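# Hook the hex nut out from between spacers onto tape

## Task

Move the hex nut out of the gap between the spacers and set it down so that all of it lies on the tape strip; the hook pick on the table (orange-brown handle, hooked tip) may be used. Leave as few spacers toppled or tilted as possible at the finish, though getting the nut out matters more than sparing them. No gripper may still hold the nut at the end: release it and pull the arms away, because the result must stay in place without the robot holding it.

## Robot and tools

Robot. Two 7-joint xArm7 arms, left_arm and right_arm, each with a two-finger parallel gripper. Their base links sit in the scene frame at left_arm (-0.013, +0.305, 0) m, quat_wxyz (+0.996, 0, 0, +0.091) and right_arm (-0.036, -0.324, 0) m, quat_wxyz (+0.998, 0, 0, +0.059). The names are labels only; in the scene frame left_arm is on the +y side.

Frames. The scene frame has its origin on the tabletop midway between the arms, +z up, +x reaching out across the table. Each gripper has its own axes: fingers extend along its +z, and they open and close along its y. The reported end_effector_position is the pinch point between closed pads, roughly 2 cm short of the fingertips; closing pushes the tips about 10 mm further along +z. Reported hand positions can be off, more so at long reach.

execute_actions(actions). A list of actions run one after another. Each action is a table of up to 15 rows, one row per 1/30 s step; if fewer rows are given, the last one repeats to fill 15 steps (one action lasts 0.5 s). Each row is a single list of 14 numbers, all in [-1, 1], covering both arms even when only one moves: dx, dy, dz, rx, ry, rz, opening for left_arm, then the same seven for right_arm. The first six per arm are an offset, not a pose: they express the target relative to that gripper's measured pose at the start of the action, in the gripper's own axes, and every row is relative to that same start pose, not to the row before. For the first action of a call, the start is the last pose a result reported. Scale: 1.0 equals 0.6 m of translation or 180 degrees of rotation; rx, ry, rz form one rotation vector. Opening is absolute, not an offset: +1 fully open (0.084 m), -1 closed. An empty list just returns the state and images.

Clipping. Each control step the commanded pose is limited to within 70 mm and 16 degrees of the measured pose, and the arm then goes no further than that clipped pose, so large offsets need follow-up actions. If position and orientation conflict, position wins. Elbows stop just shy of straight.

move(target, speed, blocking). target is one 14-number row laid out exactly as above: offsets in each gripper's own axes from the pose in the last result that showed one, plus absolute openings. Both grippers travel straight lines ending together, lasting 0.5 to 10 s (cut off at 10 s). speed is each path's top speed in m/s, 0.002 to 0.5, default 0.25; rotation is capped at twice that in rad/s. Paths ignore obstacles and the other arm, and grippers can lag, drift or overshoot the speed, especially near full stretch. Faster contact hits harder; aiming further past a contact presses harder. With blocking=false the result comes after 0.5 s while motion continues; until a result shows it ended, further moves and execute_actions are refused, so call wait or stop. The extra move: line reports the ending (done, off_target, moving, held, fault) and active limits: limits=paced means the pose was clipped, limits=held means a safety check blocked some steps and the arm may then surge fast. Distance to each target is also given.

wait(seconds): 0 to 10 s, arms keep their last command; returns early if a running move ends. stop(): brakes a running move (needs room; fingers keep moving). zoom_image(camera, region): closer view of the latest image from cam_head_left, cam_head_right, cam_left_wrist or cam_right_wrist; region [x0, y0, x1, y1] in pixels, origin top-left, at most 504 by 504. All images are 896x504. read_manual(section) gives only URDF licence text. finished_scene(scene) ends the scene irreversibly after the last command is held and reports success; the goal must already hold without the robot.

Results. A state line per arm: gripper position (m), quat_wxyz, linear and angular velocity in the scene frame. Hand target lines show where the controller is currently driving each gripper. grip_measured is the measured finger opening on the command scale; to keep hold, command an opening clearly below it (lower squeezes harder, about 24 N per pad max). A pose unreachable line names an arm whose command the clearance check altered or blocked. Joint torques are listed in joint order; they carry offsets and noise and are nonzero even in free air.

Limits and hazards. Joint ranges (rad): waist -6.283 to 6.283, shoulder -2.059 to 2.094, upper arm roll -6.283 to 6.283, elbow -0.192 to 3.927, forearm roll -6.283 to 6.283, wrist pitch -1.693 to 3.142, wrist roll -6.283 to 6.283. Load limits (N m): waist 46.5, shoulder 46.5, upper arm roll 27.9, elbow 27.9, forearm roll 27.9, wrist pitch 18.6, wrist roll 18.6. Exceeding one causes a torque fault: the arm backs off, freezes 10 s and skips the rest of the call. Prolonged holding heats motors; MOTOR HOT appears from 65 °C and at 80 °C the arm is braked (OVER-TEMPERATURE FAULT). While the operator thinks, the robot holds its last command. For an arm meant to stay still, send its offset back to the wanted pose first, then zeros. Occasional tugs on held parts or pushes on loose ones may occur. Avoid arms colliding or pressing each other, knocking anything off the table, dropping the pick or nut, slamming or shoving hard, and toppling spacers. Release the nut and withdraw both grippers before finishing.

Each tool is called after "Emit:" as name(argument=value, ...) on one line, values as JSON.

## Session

Emit:
execute_actions(actions=[])

Scene clock: 0.00 s.
left_arm: end_effector_position=(-0.0633, +0.7021, +0.1821) grip_measured=+1.00 end_effector_quat_wxyz=(+0.006, +0.963, -0.269, -0.011) end_effector_velocity=(+0.000, -0.000, -0.000) end_effector_angular_velocity=(-0.001, -0.001, +0.001) | right_arm: end_effector_position=(+0.4354, -0.0844, +0.2640) grip_measured=+1.00 end_effector_quat_wxyz=(+0.625, -0.110, +0.714, +0.295) end_effector_velocity=(-0.000, -0.000, +0.000) end_effector_angular_velocity=(-0.000, -0.000, -0.000)
Joint positions: left_arm=[ 1.313 -0.185  0.181  0.784  0.07   0.97   2.18   0.084] | right_arm=[ 0.293 -0.163 -0.01   0.527  2.887  0.853  0.448  0.084]
Joint velocities: left_arm=[ 0.    -0.     0.    -0.001 -0.001  0.001 -0.     0.   ] | right_arm=[-0.    -0.001  0.    -0.    -0.    -0.001  0.     0.   ]
Joint torques (N m, as the arm reports them, + toward a larger angle): no reading
Hand target (left_arm): -0.063, +0.702, +0.182; +0.006, +0.963, -0.269, -0.011
Hand target (right_arm): +0.435, -0.084, +0.264; +0.625, -0.110, +0.714, +0.295

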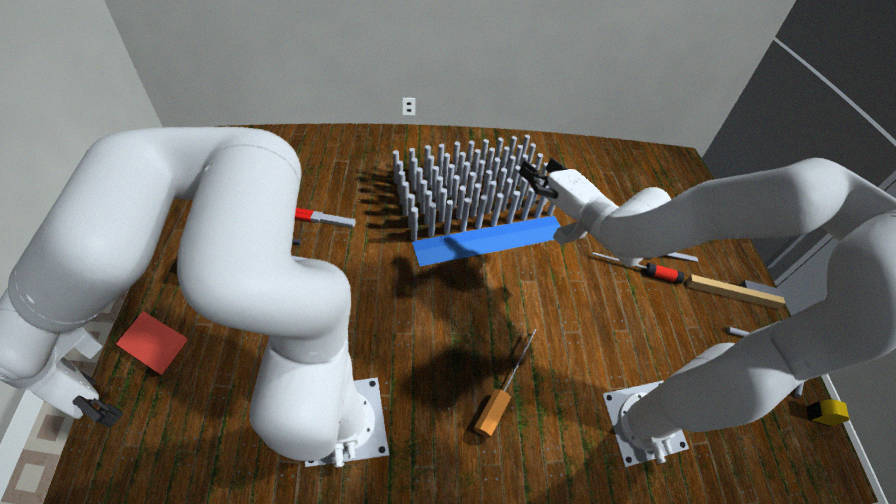

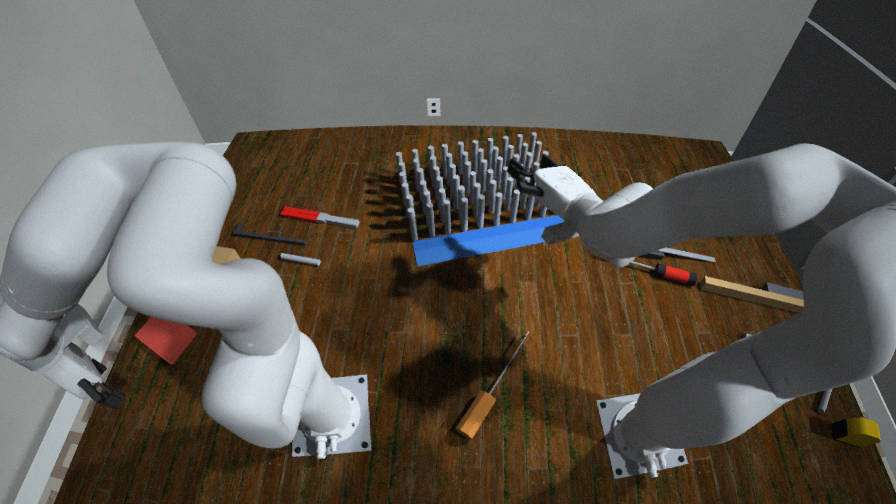

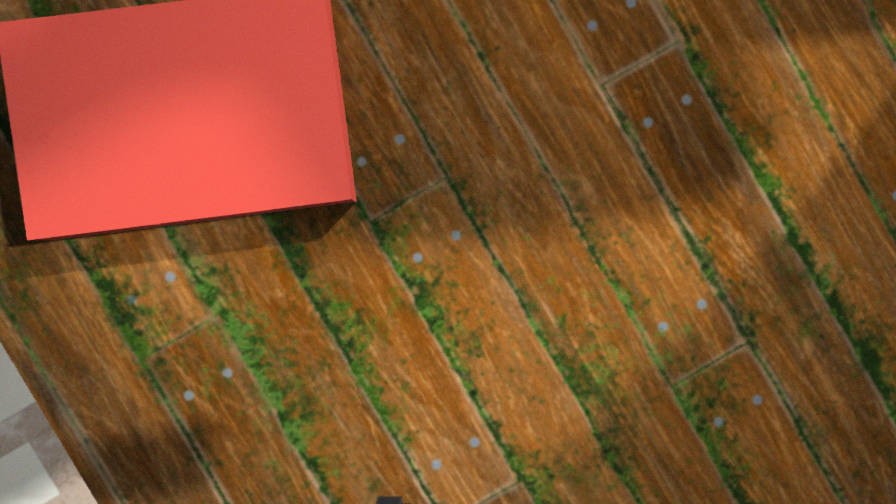

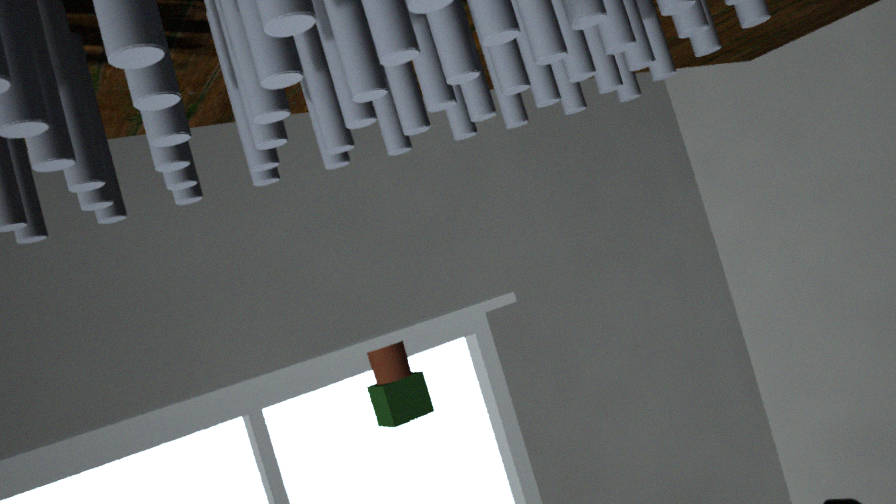

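Emit:
move(target=[0.82,0.19,-0.1,0,0,0,1,-0.08,0,0,-0.585,0.276,-0.668,1], speed=0.4)

Scene clock: 27.67 s.
left_arm: end_effector_position=(+0.3006, +0.3511, +0.2348) grip_measured=+1.00 end_effector_quat_wxyz=(+0.005, +0.963, -0.269, -0.011) end_effector_velocity=(+0.003, -0.001, +0.001) end_effector_angular_velocity=(+0.002, -0.003, -0.002) | right_arm: end_effector_position=(+0.4460, -0.0953, +0.3112) grip_measured=+1.00 end_effector_quat_wxyz=(-0.001, +1.000, -0.003, +0.003) end_effector_velocity=(-0.001, +0.002, +0.002) end_effector_angular_velocity=(-0.006, -0.006, +0.010)
Joint positions: left_arm=[ 0.806 -0.695 -0.691  0.684 -0.43   1.306  1.099  0.084] | right_arm=[ 0.353  0.184 -0.034  1.58   0.005  1.39   0.444  0.084]
Joint velocities: left_arm=[ 0.001  0.003 -0.006  0.006 -0.001 -0.003 -0.004  0.   ] | right_arm=[ 0.005 -0.002  0.002  0.001 -0.008  0.001 -0.002  0.   ]
Joint torques (N m, as the arm reports them, + toward a larger angle): left_arm=[-0.57 -0.05  7.57 20.06  0.54 -1.32 -0.08] | right_arm=[ -0.29 -24.27   0.03  14.25  -0.07  -2.09   0.54]
Hand target (left_arm): +0.301, +0.351, +0.235; +0.005, +0.963, -0.269, -0.011
Hand target (right_arm): +0.446, -0.095, +0.311; -0.000, +1.000, -0.002, +0.003
Off the commanded pose (left_arm): 0.001 m, 0 deg.
Off the commanded pose (right_arm): 0.002 m, 0 deg.
move: done

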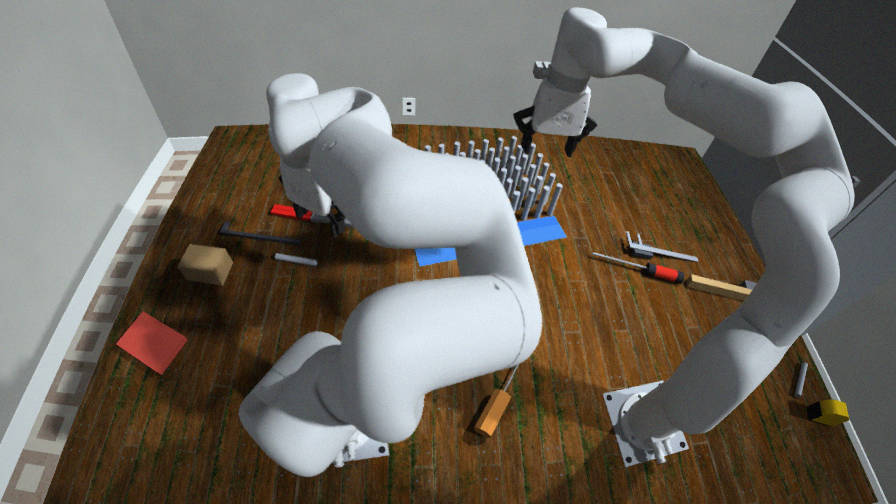

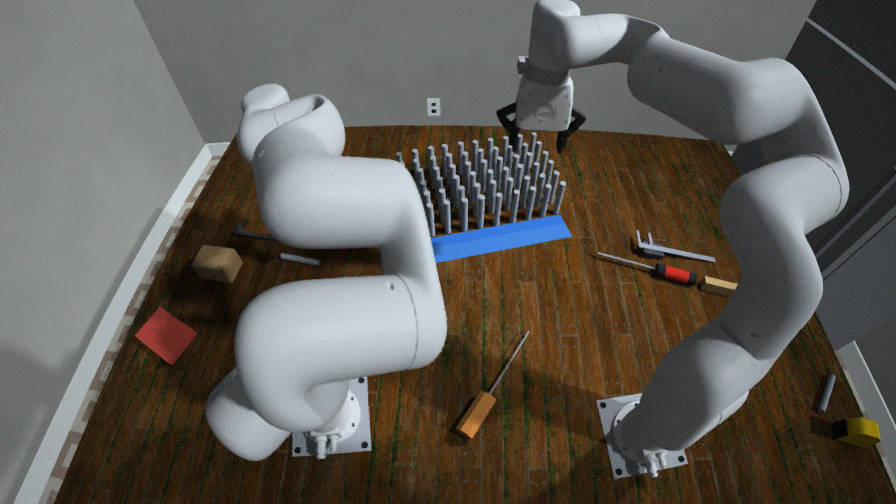

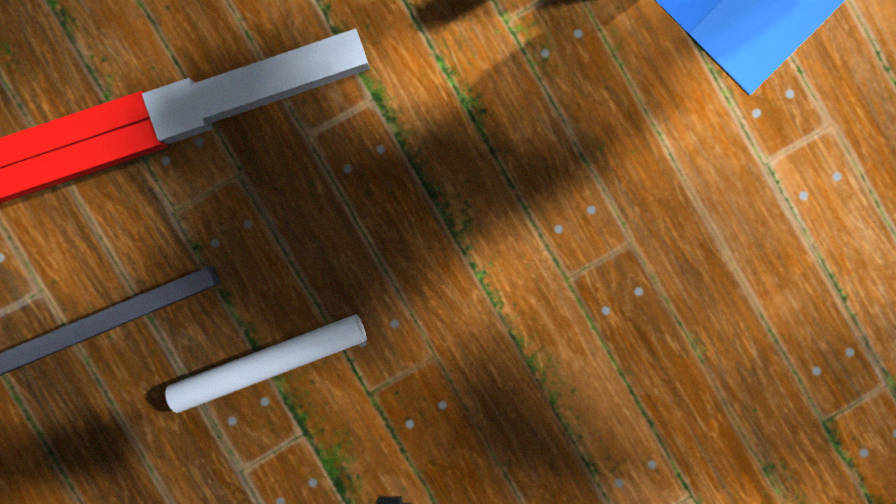

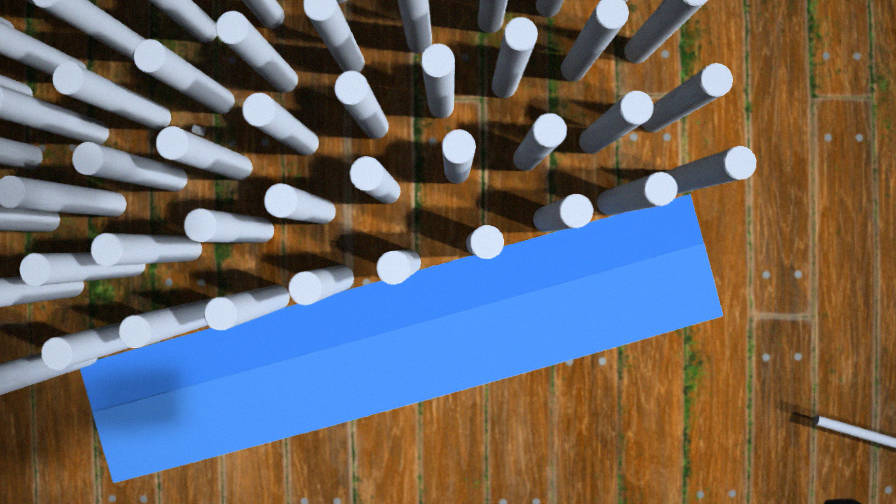

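Emit:
move(target=[0.52,0.055,-0.108,0,0,0.328,1,-0.4,0.12,0.05,0,0,0.133,1], speed=0.3)

Scene clock: 45.33 s.
left_arm: end_effector_position=(+0.5524, +0.1637, +0.2944) grip_measured=+1.00 end_effector_quat_wxyz=(-0.009, -0.706, +0.708, +0.008) end_effector_velocity=(+0.001, +0.000, +0.001) end_effector_angular_velocity=(+0.005, +0.008, -0.001) | right_arm: end_effector_position=(+0.2061, -0.1668, +0.2794) grip_measured=+1.00 end_effector_quat_wxyz=(-0.000, +0.978, -0.210, +0.004) end_effector_velocity=(+0.000, -0.000, +0.000) end_effector_angular_velocity=(-0.000, -0.002, -0.001)
Joint positions: left_arm=[ 0.269  0.614 -1.062  1.863  0.514  1.556  1.034  0.084] | right_arm=[ 0.384 -0.668  0.057  0.684  0.031  1.345  0.965  0.084]
Joint velocities: left_arm=[-0.018  0.011  0.008  0.024  0.006  0.021  0.002  0.   ] | right_arm=[-0.001 -0.002  0.    -0.    -0.     0.     0.    -0.   ]
Joint torques (N m, as the arm reports them, + toward a larger angle): left_arm=[ -0.97 -26.82 -11.03  18.65   0.38  -1.2   -0.29] | right_arm=[-0.36 -3.82  0.17 14.04 -0.19 -1.81  0.29]
Hand target (left_arm): +0.553, +0.163, +0.294; +0.009, +0.706, -0.708, -0.008
Hand target (right_arm): +0.206, -0.167, +0.279; -0.000, +0.978, -0.210, +0.004
Off the commanded pose (left_arm): 0.002 m, 0 deg.
Off the commanded pose (right_arm): 0.001 m, 0 deg.
move: done

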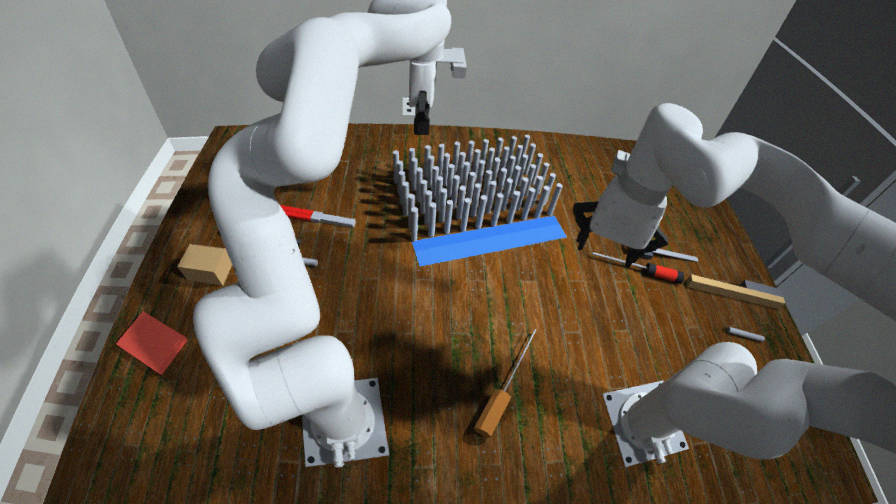

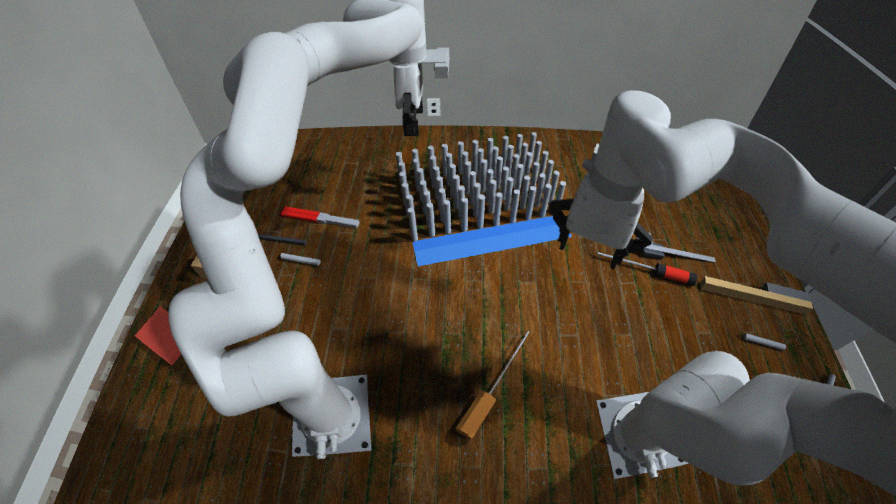

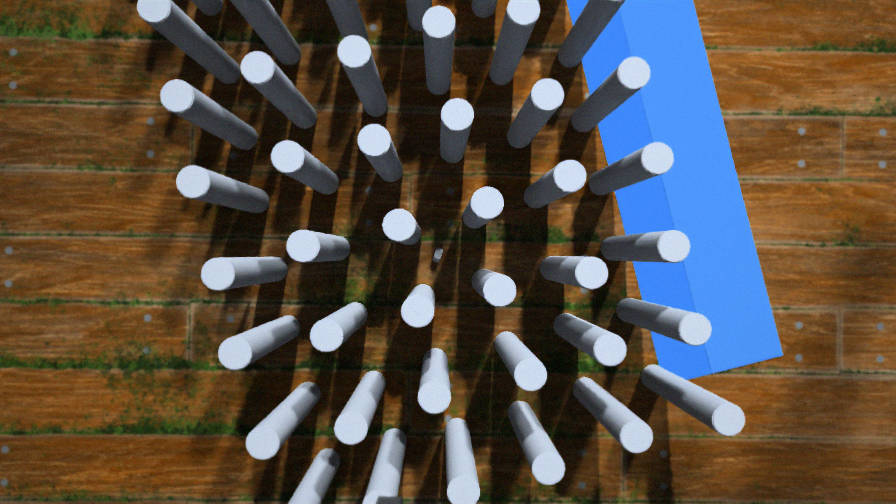

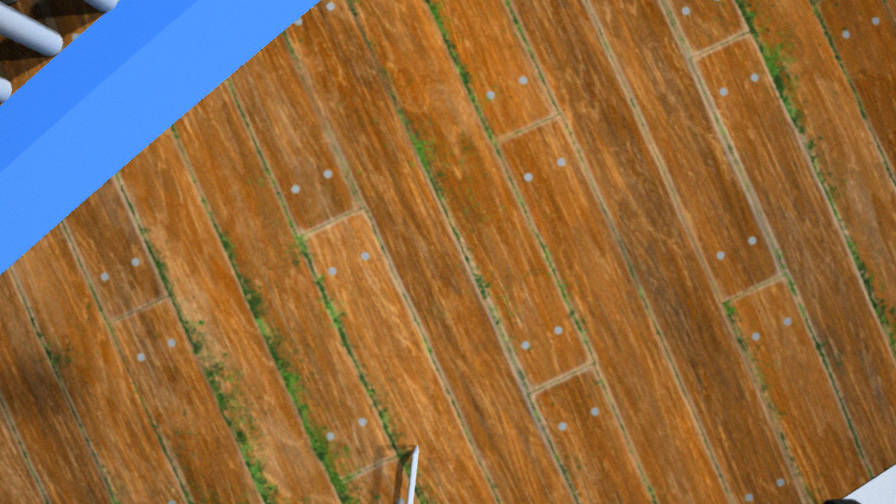

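Emit:
move(target=[0,0,0,0,0,0,1,-0.43,-0.122,0.25,0,0,0.028,1], speed=0.3)

Emit:
zoom_image(camera="cam_left_wrist", region=[380,160,680,360])

Scene clock: 55.37 s.
left_arm: end_effector_position=(+0.5524, +0.1637, +0.2944) grip_measured=+1.00 end_effector_quat_wxyz=(-0.009, -0.706, +0.708, +0.008) end_effector_velocity=(+0.001, +0.001, +0.001) end_effector_angular_velocity=(-0.000, -0.004, +0.002) | right_arm: end_effector_position=(+0.0022, +0.0054, +0.1290) grip_measured=+1.00 end_effector_quat_wxyz=(-0.002, +0.967, -0.253, +0.004) end_effector_velocity=(-0.001, +0.001, -0.001) end_effector_angular_velocity=(-0.003, -0.001, +0.001)
Joint positions: left_arm=[ 0.269  0.614 -1.062  1.863  0.514  1.556  1.034  0.084] | right_arm=[ 0.65  -0.428  0.697  0.485  0.35   0.849  1.695  0.084]
Joint velocities: left_arm=[ 0.    -0.     0.001  0.003  0.001 -0.001 -0.    -0.   ] | right_arm=[-0.003  0.007  0.007  0.002 -0.004 -0.003  0.005  0.   ]
Joint torques (N m, as the arm reports them, + toward a larger angle): left_arm=[ -1.08 -26.85 -10.8   19.11   1.28  -1.3   -0.51] | right_arm=[-0.39 -4.77 -3.36 12.28 -0.08 -1.89  0.36]
Hand target (left_arm): +0.552, +0.164, +0.294; +0.009, +0.706, -0.708, -0.008
Hand target (right_arm): +0.002, +0.005, +0.129; -0.002, +0.968, -0.253, +0.004
Off the commanded pose (left_arm): 0.000 m, 0 deg.
Off the commanded pose (right_arm): 0.001 m, 0 deg.
move: done

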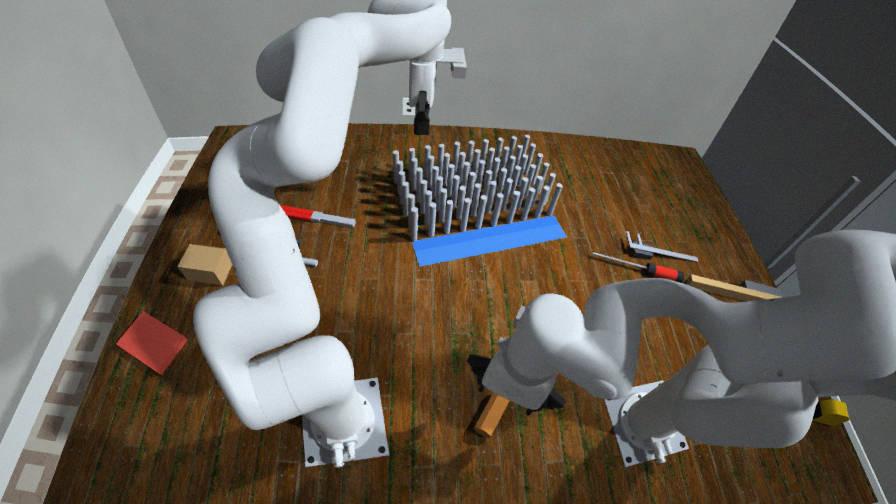

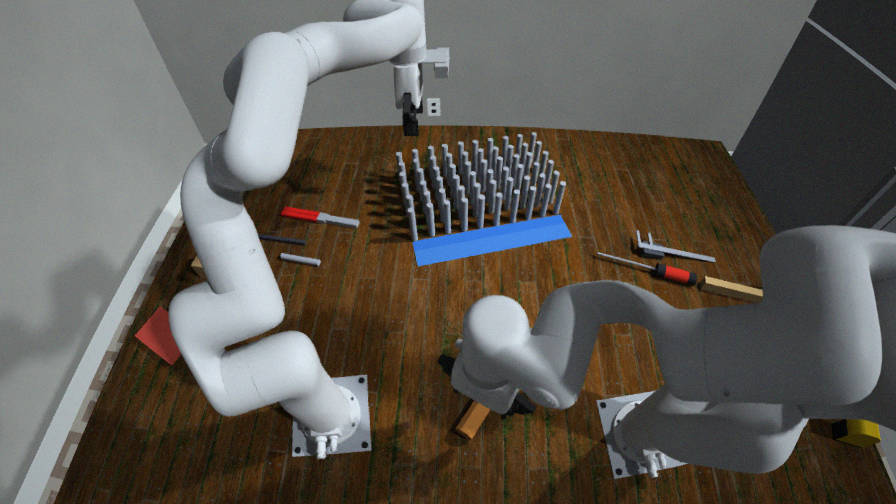

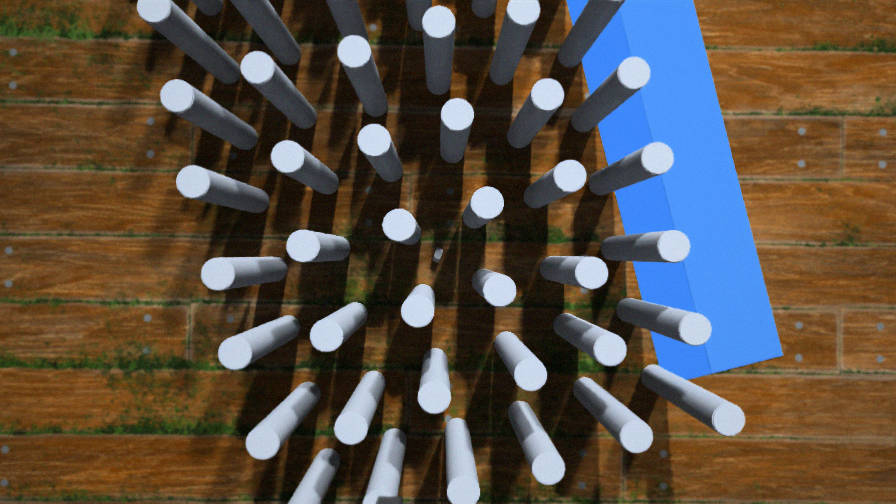

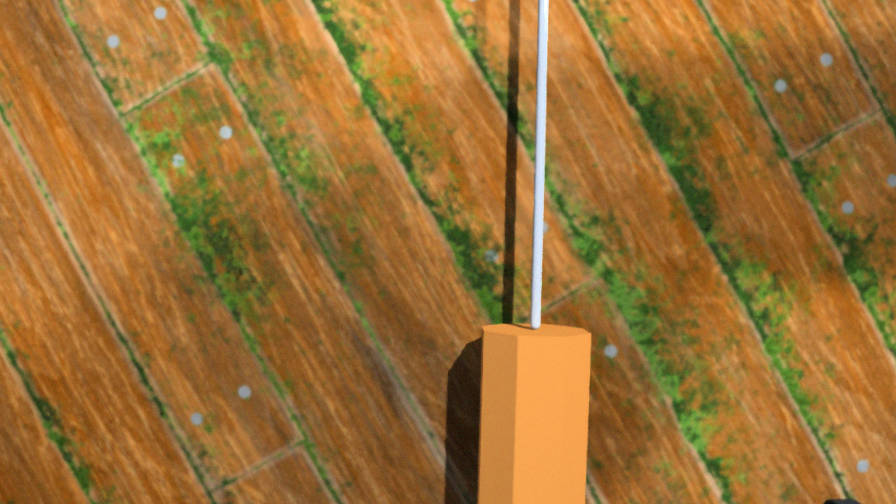

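Region (380, 160, 680, 360) of cam_left_wrist's 896x504 image, scaled by 1.680, with more detail than that image has.

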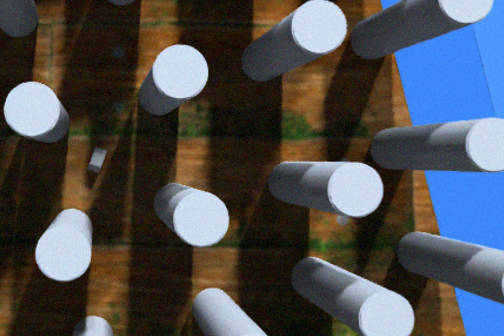

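Emit:
move(target=[0,0,0,0,0,0,1,-0.02,-0.01,0.171,0,0,0.008,1], speed=0.1)

Emit:
move(target=[0,0,0,0,0,0,1,0,0,0,0,0,0,-0.6])

Emit:
move(target=[0,0,0,0,0,0,1,0,0,-0.035,0,0,0,-0.6], speed=0.1)

Scene clock: 66.90 s.
left_arm: end_effector_position=(+0.5524, +0.1637, +0.2944) grip_measured=+1.00 end_effector_quat_wxyz=(-0.009, -0.706, +0.708, +0.008) end_effector_velocity=(+0.001, +0.000, -0.000) end_effector_angular_velocity=(+0.000, -0.002, +0.001) | right_arm: end_effector_position=(-0.0057, +0.0170, +0.0271) grip_measured=+1.00 end_effector_quat_wxyz=(-0.003, +0.965, -0.264, +0.002) end_effector_velocity=(+0.000, -0.001, -0.002) end_effector_angular_velocity=(-0.010, -0.010, -0.003)
Joint positions: left_arm=[ 0.269  0.614 -1.062  1.863  0.514  1.556  1.034  0.084] | right_arm=[ 0.513  0.011  0.846  0.426 -0.035  0.414  2.044  0.084]
Joint velocities: left_arm=[-0.    -0.     0.001 -0.     0.001 -0.003  0.     0.   ] | right_arm=[ 0.     0.015 -0.004  0.007 -0.055  0.006  0.05  -0.   ]
Joint torques (N m, as the arm reports them, + toward a larger angle): left_arm=[ -1.14 -25.97 -10.67  18.39   0.24  -1.37  -0.21] | right_arm=[-0.39 -9.07  0.72  9.43  0.03 -1.84  0.41]
Hand target (left_arm): +0.552, +0.164, +0.294; +0.009, +0.706, -0.708, -0.008
Hand target (right_arm): -0.006, +0.017, +0.027; -0.002, +0.964, -0.264, +0.003
Off the commanded pose (left_arm): 0.000 m, 0 deg.
Off the commanded pose (right_arm): 0.002 m, 0 deg.
move: done

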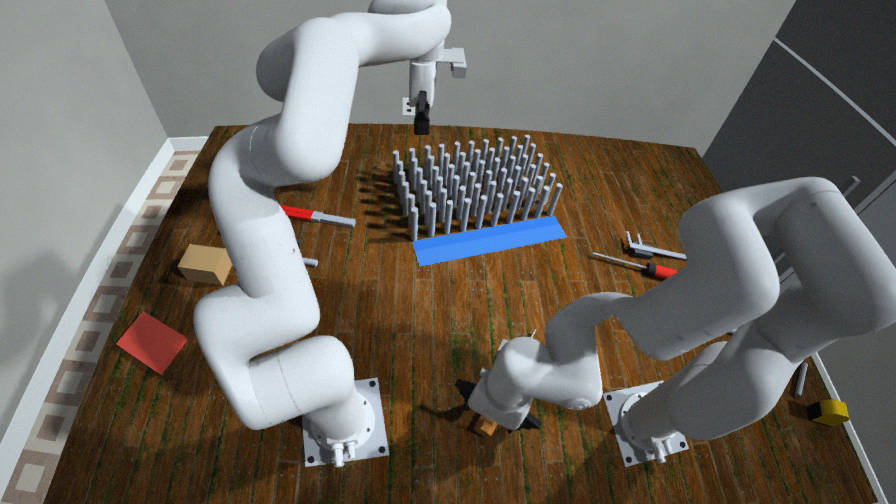

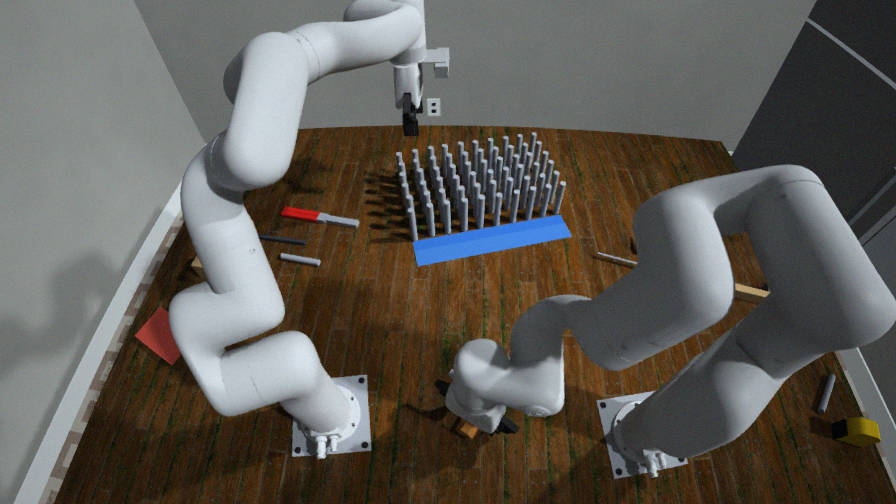

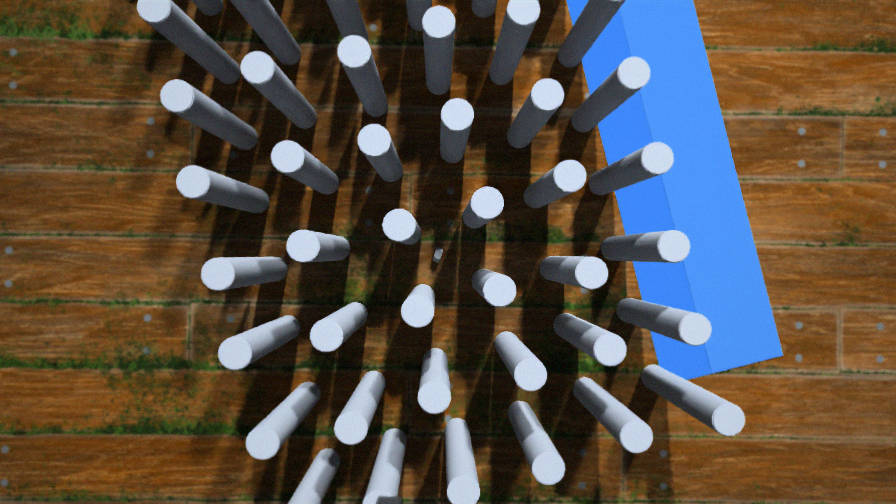

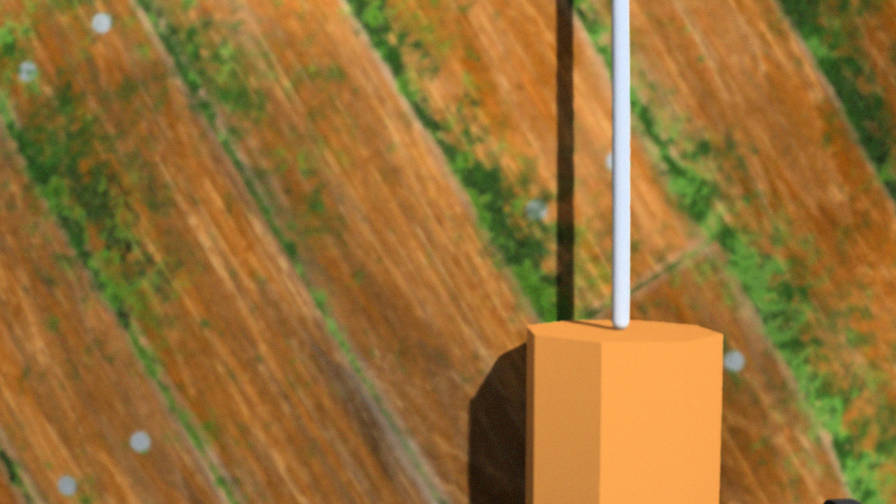

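Scene clock: 67.40 s.
left_arm: end_effector_position=(+0.5524, +0.1637, +0.2944) grip_measured=+1.00 end_effector_quat_wxyz=(-0.009, -0.706, +0.708, +0.008) end_effector_velocity=(-0.001, +0.000, -0.001) end_effector_angular_velocity=(+0.000, +0.002, -0.000) | right_arm: end_effector_position=(-0.0057, +0.0170, +0.0272) grip_measured=-0.19 end_effector_quat_wxyz=(-0.003, +0.965, -0.264, +0.002) end_effector_velocity=(+0.000, +0.000, +0.001) end_effector_angular_velocity=(+0.002, -0.002, +0.000)
Joint positions: left_arm=[ 0.269  0.614 -1.062  1.863  0.514  1.556  1.034  0.084] | right_arm=[ 0.513  0.011  0.846  0.426 -0.035  0.414  2.044  0.036]
Joint velocities: left_arm=[-0.    -0.     0.001 -0.001 -0.001  0.001  0.    -0.   ] | right_arm=[ 0.001 -0.002 -0.    -0.    -0.    -0.     0.     0.   ]
Joint torques (N m, as the arm reports them, + toward a larger angle): left_arm=[ -0.65 -26.58 -11.18  18.48   0.77  -1.32  -0.18] | right_arm=[-0.37 -9.07  0.56  9.46 -0.13 -1.99  0.66]
Hand target (left_arm): +0.552, +0.164, +0.294; +0.009, +0.706, -0.708, -0.008
Hand target (right_arm): -0.006, +0.017, +0.027; -0.003, +0.965, -0.264, +0.002
Off the commanded pose (left_arm): 0.000 m, 0 deg.
Off the commanded pose (right_arm): 0.000 m, 0 deg.
move: done

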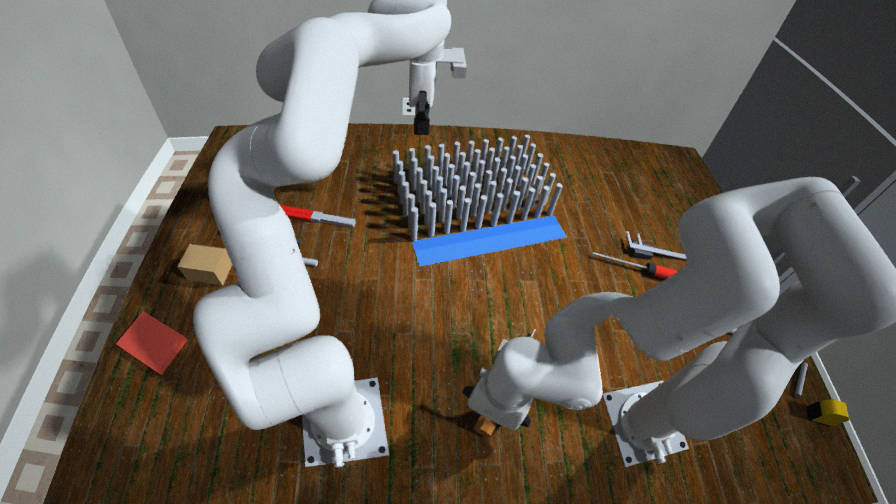

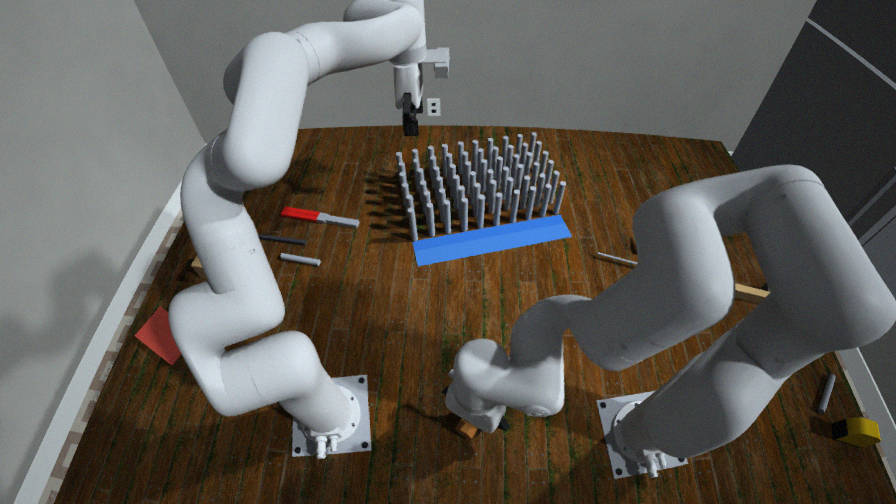

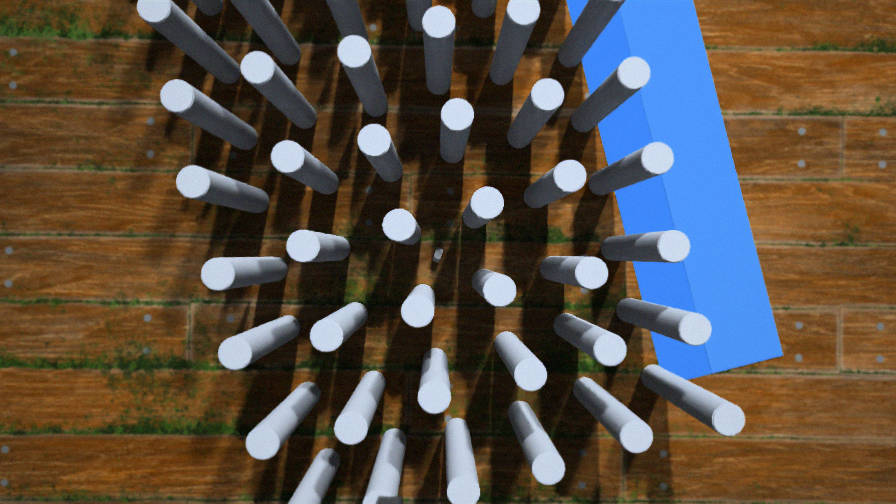

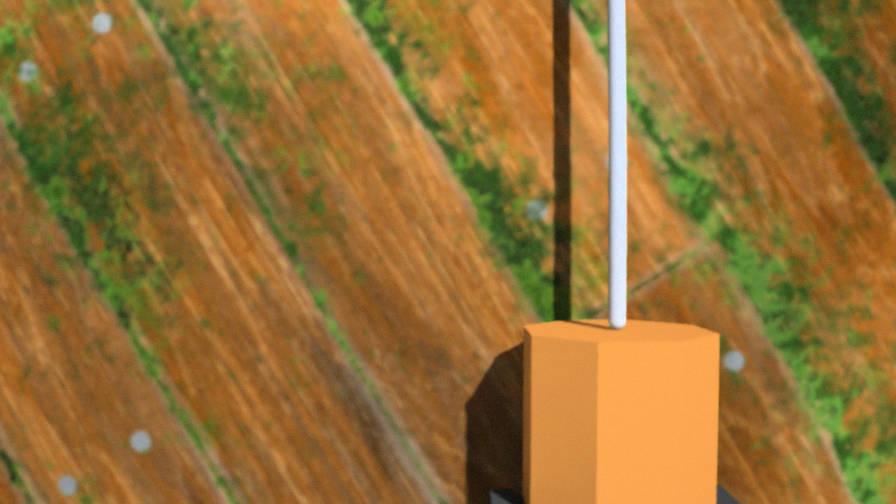

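Scene clock: 68.20 s.
left_arm: end_effector_position=(+0.5524, +0.1637, +0.2944) grip_measured=+1.00 end_effector_quat_wxyz=(-0.009, -0.706, +0.708, +0.008) end_effector_velocity=(-0.000, -0.001, +0.000) end_effector_angular_velocity=(-0.002, -0.001, -0.001) | right_arm: end_effector_position=(-0.0055, +0.0168, +0.0478) grip_measured=-0.19 end_effector_quat_wxyz=(-0.003, +0.964, -0.264, +0.003) end_effector_velocity=(+0.000, -0.001, +0.002) end_effector_angular_velocity=(+0.001, +0.003, +0.001)
Joint positions: left_arm=[ 0.269  0.614 -1.062  1.863  0.514  1.556  1.034  0.084] | right_arm=[ 0.541 -0.098  0.848  0.434  0.139  0.498  1.918  0.036]
Joint velocities: left_arm=[-0.    -0.    -0.001 -0.    -0.001 -0.001 -0.     0.   ] | right_arm=[ 0.006 -0.01  -0.005 -0.002  0.02   0.006 -0.018 -0.   ]
Joint torques (N m, as the arm reports them, + toward a larger angle): left_arm=[ -0.65 -26.7  -10.97  18.87   0.66  -1.3   -0.31] | right_arm=[-0.52 -7.36 -0.87 10.36 -0.2  -2.13  0.43]
Hand target (left_arm): +0.552, +0.164, +0.294; +0.009, +0.706, -0.708, -0.008
Hand target (right_arm): -0.006, +0.017, +0.048; -0.003, +0.964, -0.264, +0.003
Off the commanded pose (left_arm): 0.000 m, 0 deg.
Off the commanded pose (right_arm): 0.001 m, 0 deg.
move: done

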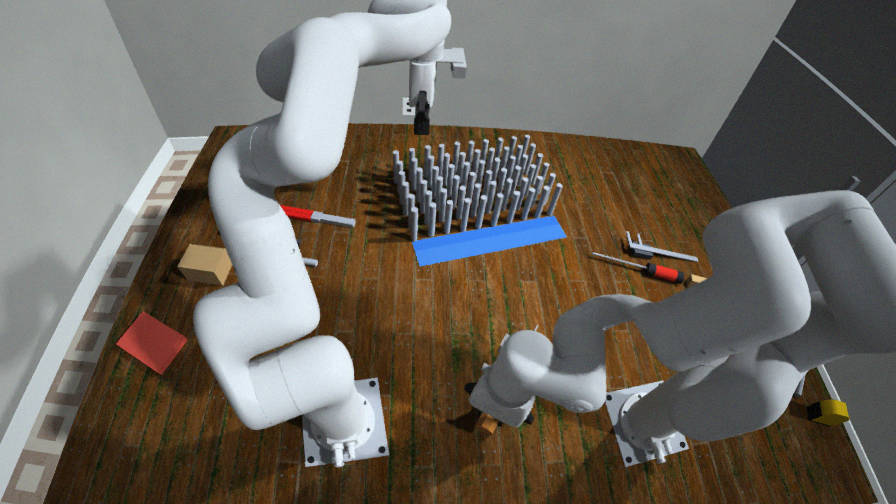

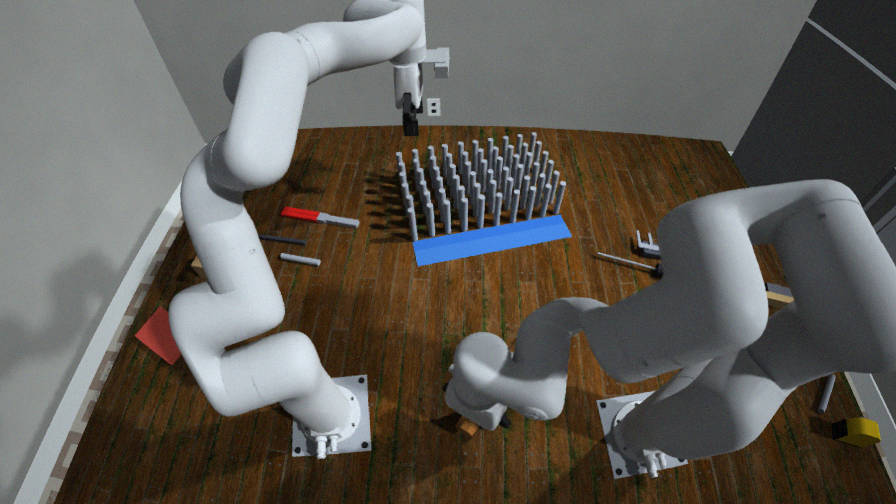

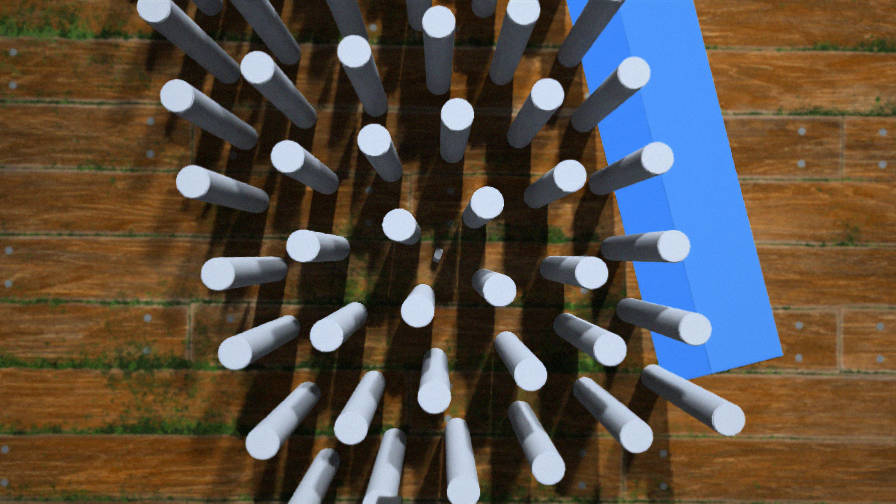

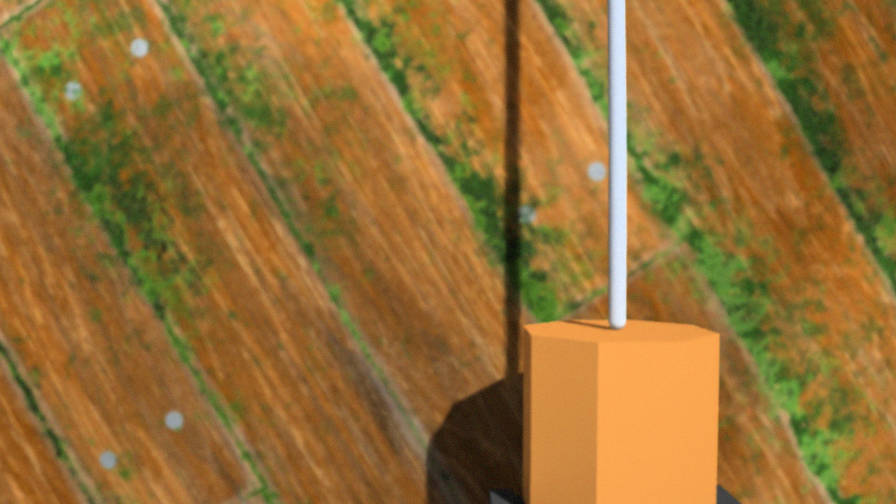

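Emit:
move(target=[0,0,0,0,0,0,1,0.348,-0.198,0,0,0,-0.248,-0.6], speed=0.25)

Scene clock: 79.40 s.
left_arm: end_effector_position=(+0.5524, +0.1637, +0.2944) grip_measured=+1.00 end_effector_quat_wxyz=(-0.009, -0.706, +0.708, +0.008) end_effector_velocity=(+0.001, +0.001, +0.000) end_effector_angular_velocity=(+0.001, -0.002, +0.001) | right_arm: end_effector_position=(+0.2337, +0.0135, +0.0494) grip_measured=-0.19 end_effector_quat_wxyz=(-0.002, +0.993, +0.122, +0.004) end_effector_velocity=(+0.000, -0.001, -0.002) end_effector_angular_velocity=(-0.003, +0.007, +0.003)
Joint positions: left_arm=[ 0.269  0.614 -1.062  1.863  0.514  1.556  1.034  0.084] | right_arm=[ 0.233  0.207  0.534  0.753 -0.198  0.576  0.797  0.036]
Joint velocities: left_arm=[ 0.     0.     0.001  0.     0.002 -0.001 -0.     0.   ] | right_arm=[-0.002  0.007 -0.001  0.004  0.001  0.005 -0.007 -0.   ]
Joint torques (N m, as the arm reports them, + toward a larger angle): left_arm=[ -0.36 -25.99 -11.16  19.02   0.6   -1.55  -0.37] | right_arm=[ -0.38 -18.68   2.41  11.17  -0.19  -1.93   0.51]
Hand target (left_arm): +0.552, +0.164, +0.294; +0.009, +0.706, -0.708, -0.008
Hand target (right_arm): +0.234, +0.013, +0.049; -0.002, +0.993, +0.122, +0.003
Off the commanded pose (left_arm): 0.000 m, 0 deg.
Off the commanded pose (right_arm): 0.001 m, 0 deg.
move: done

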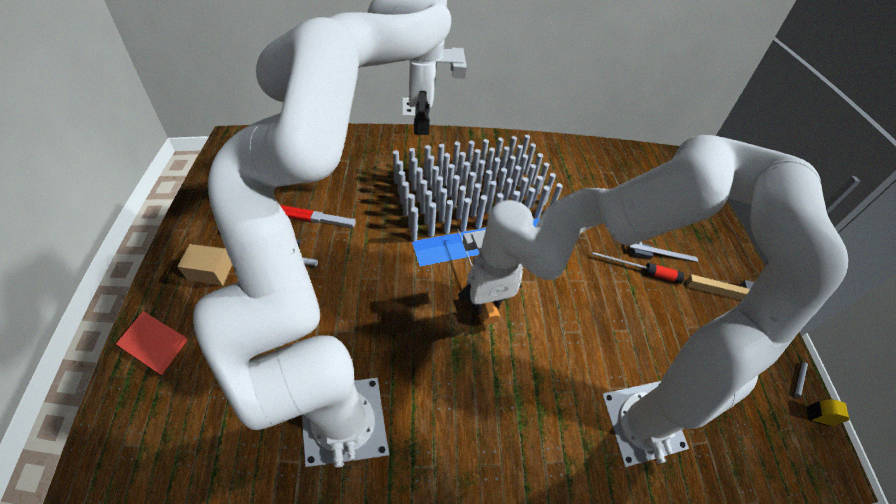

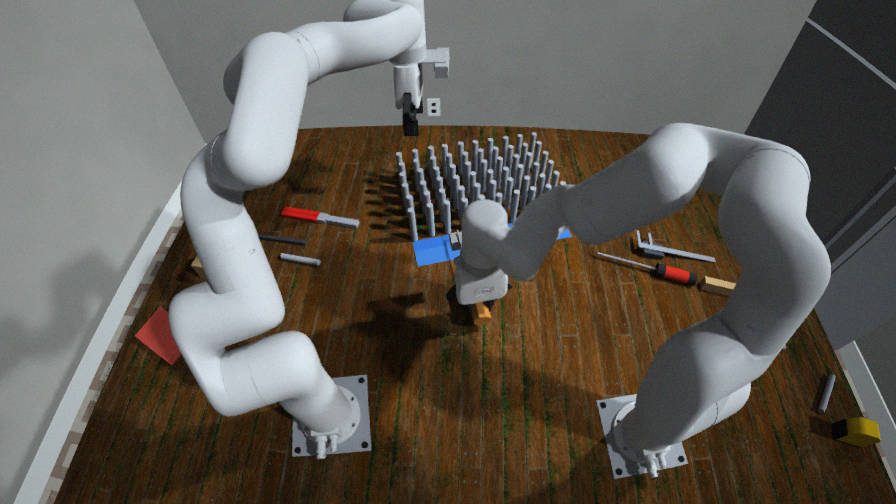

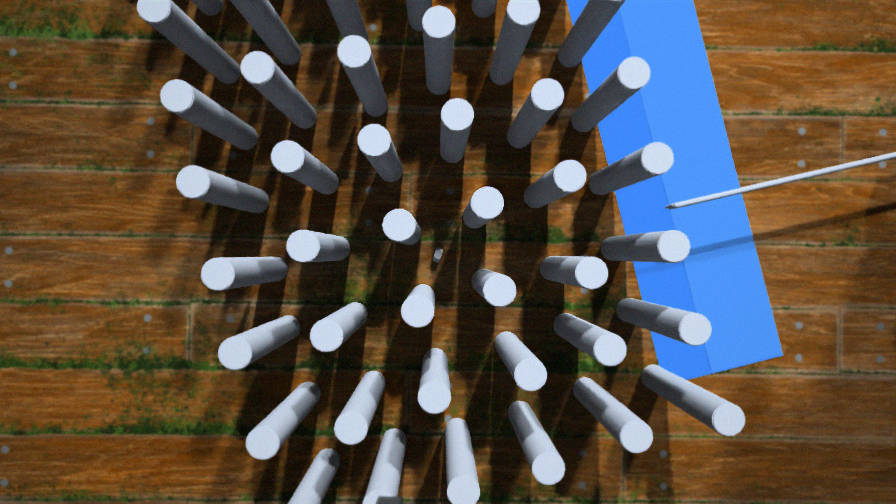

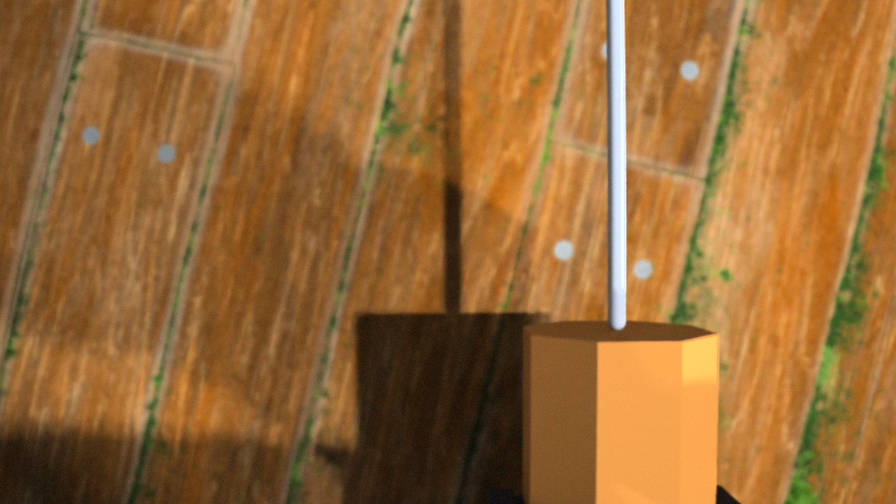

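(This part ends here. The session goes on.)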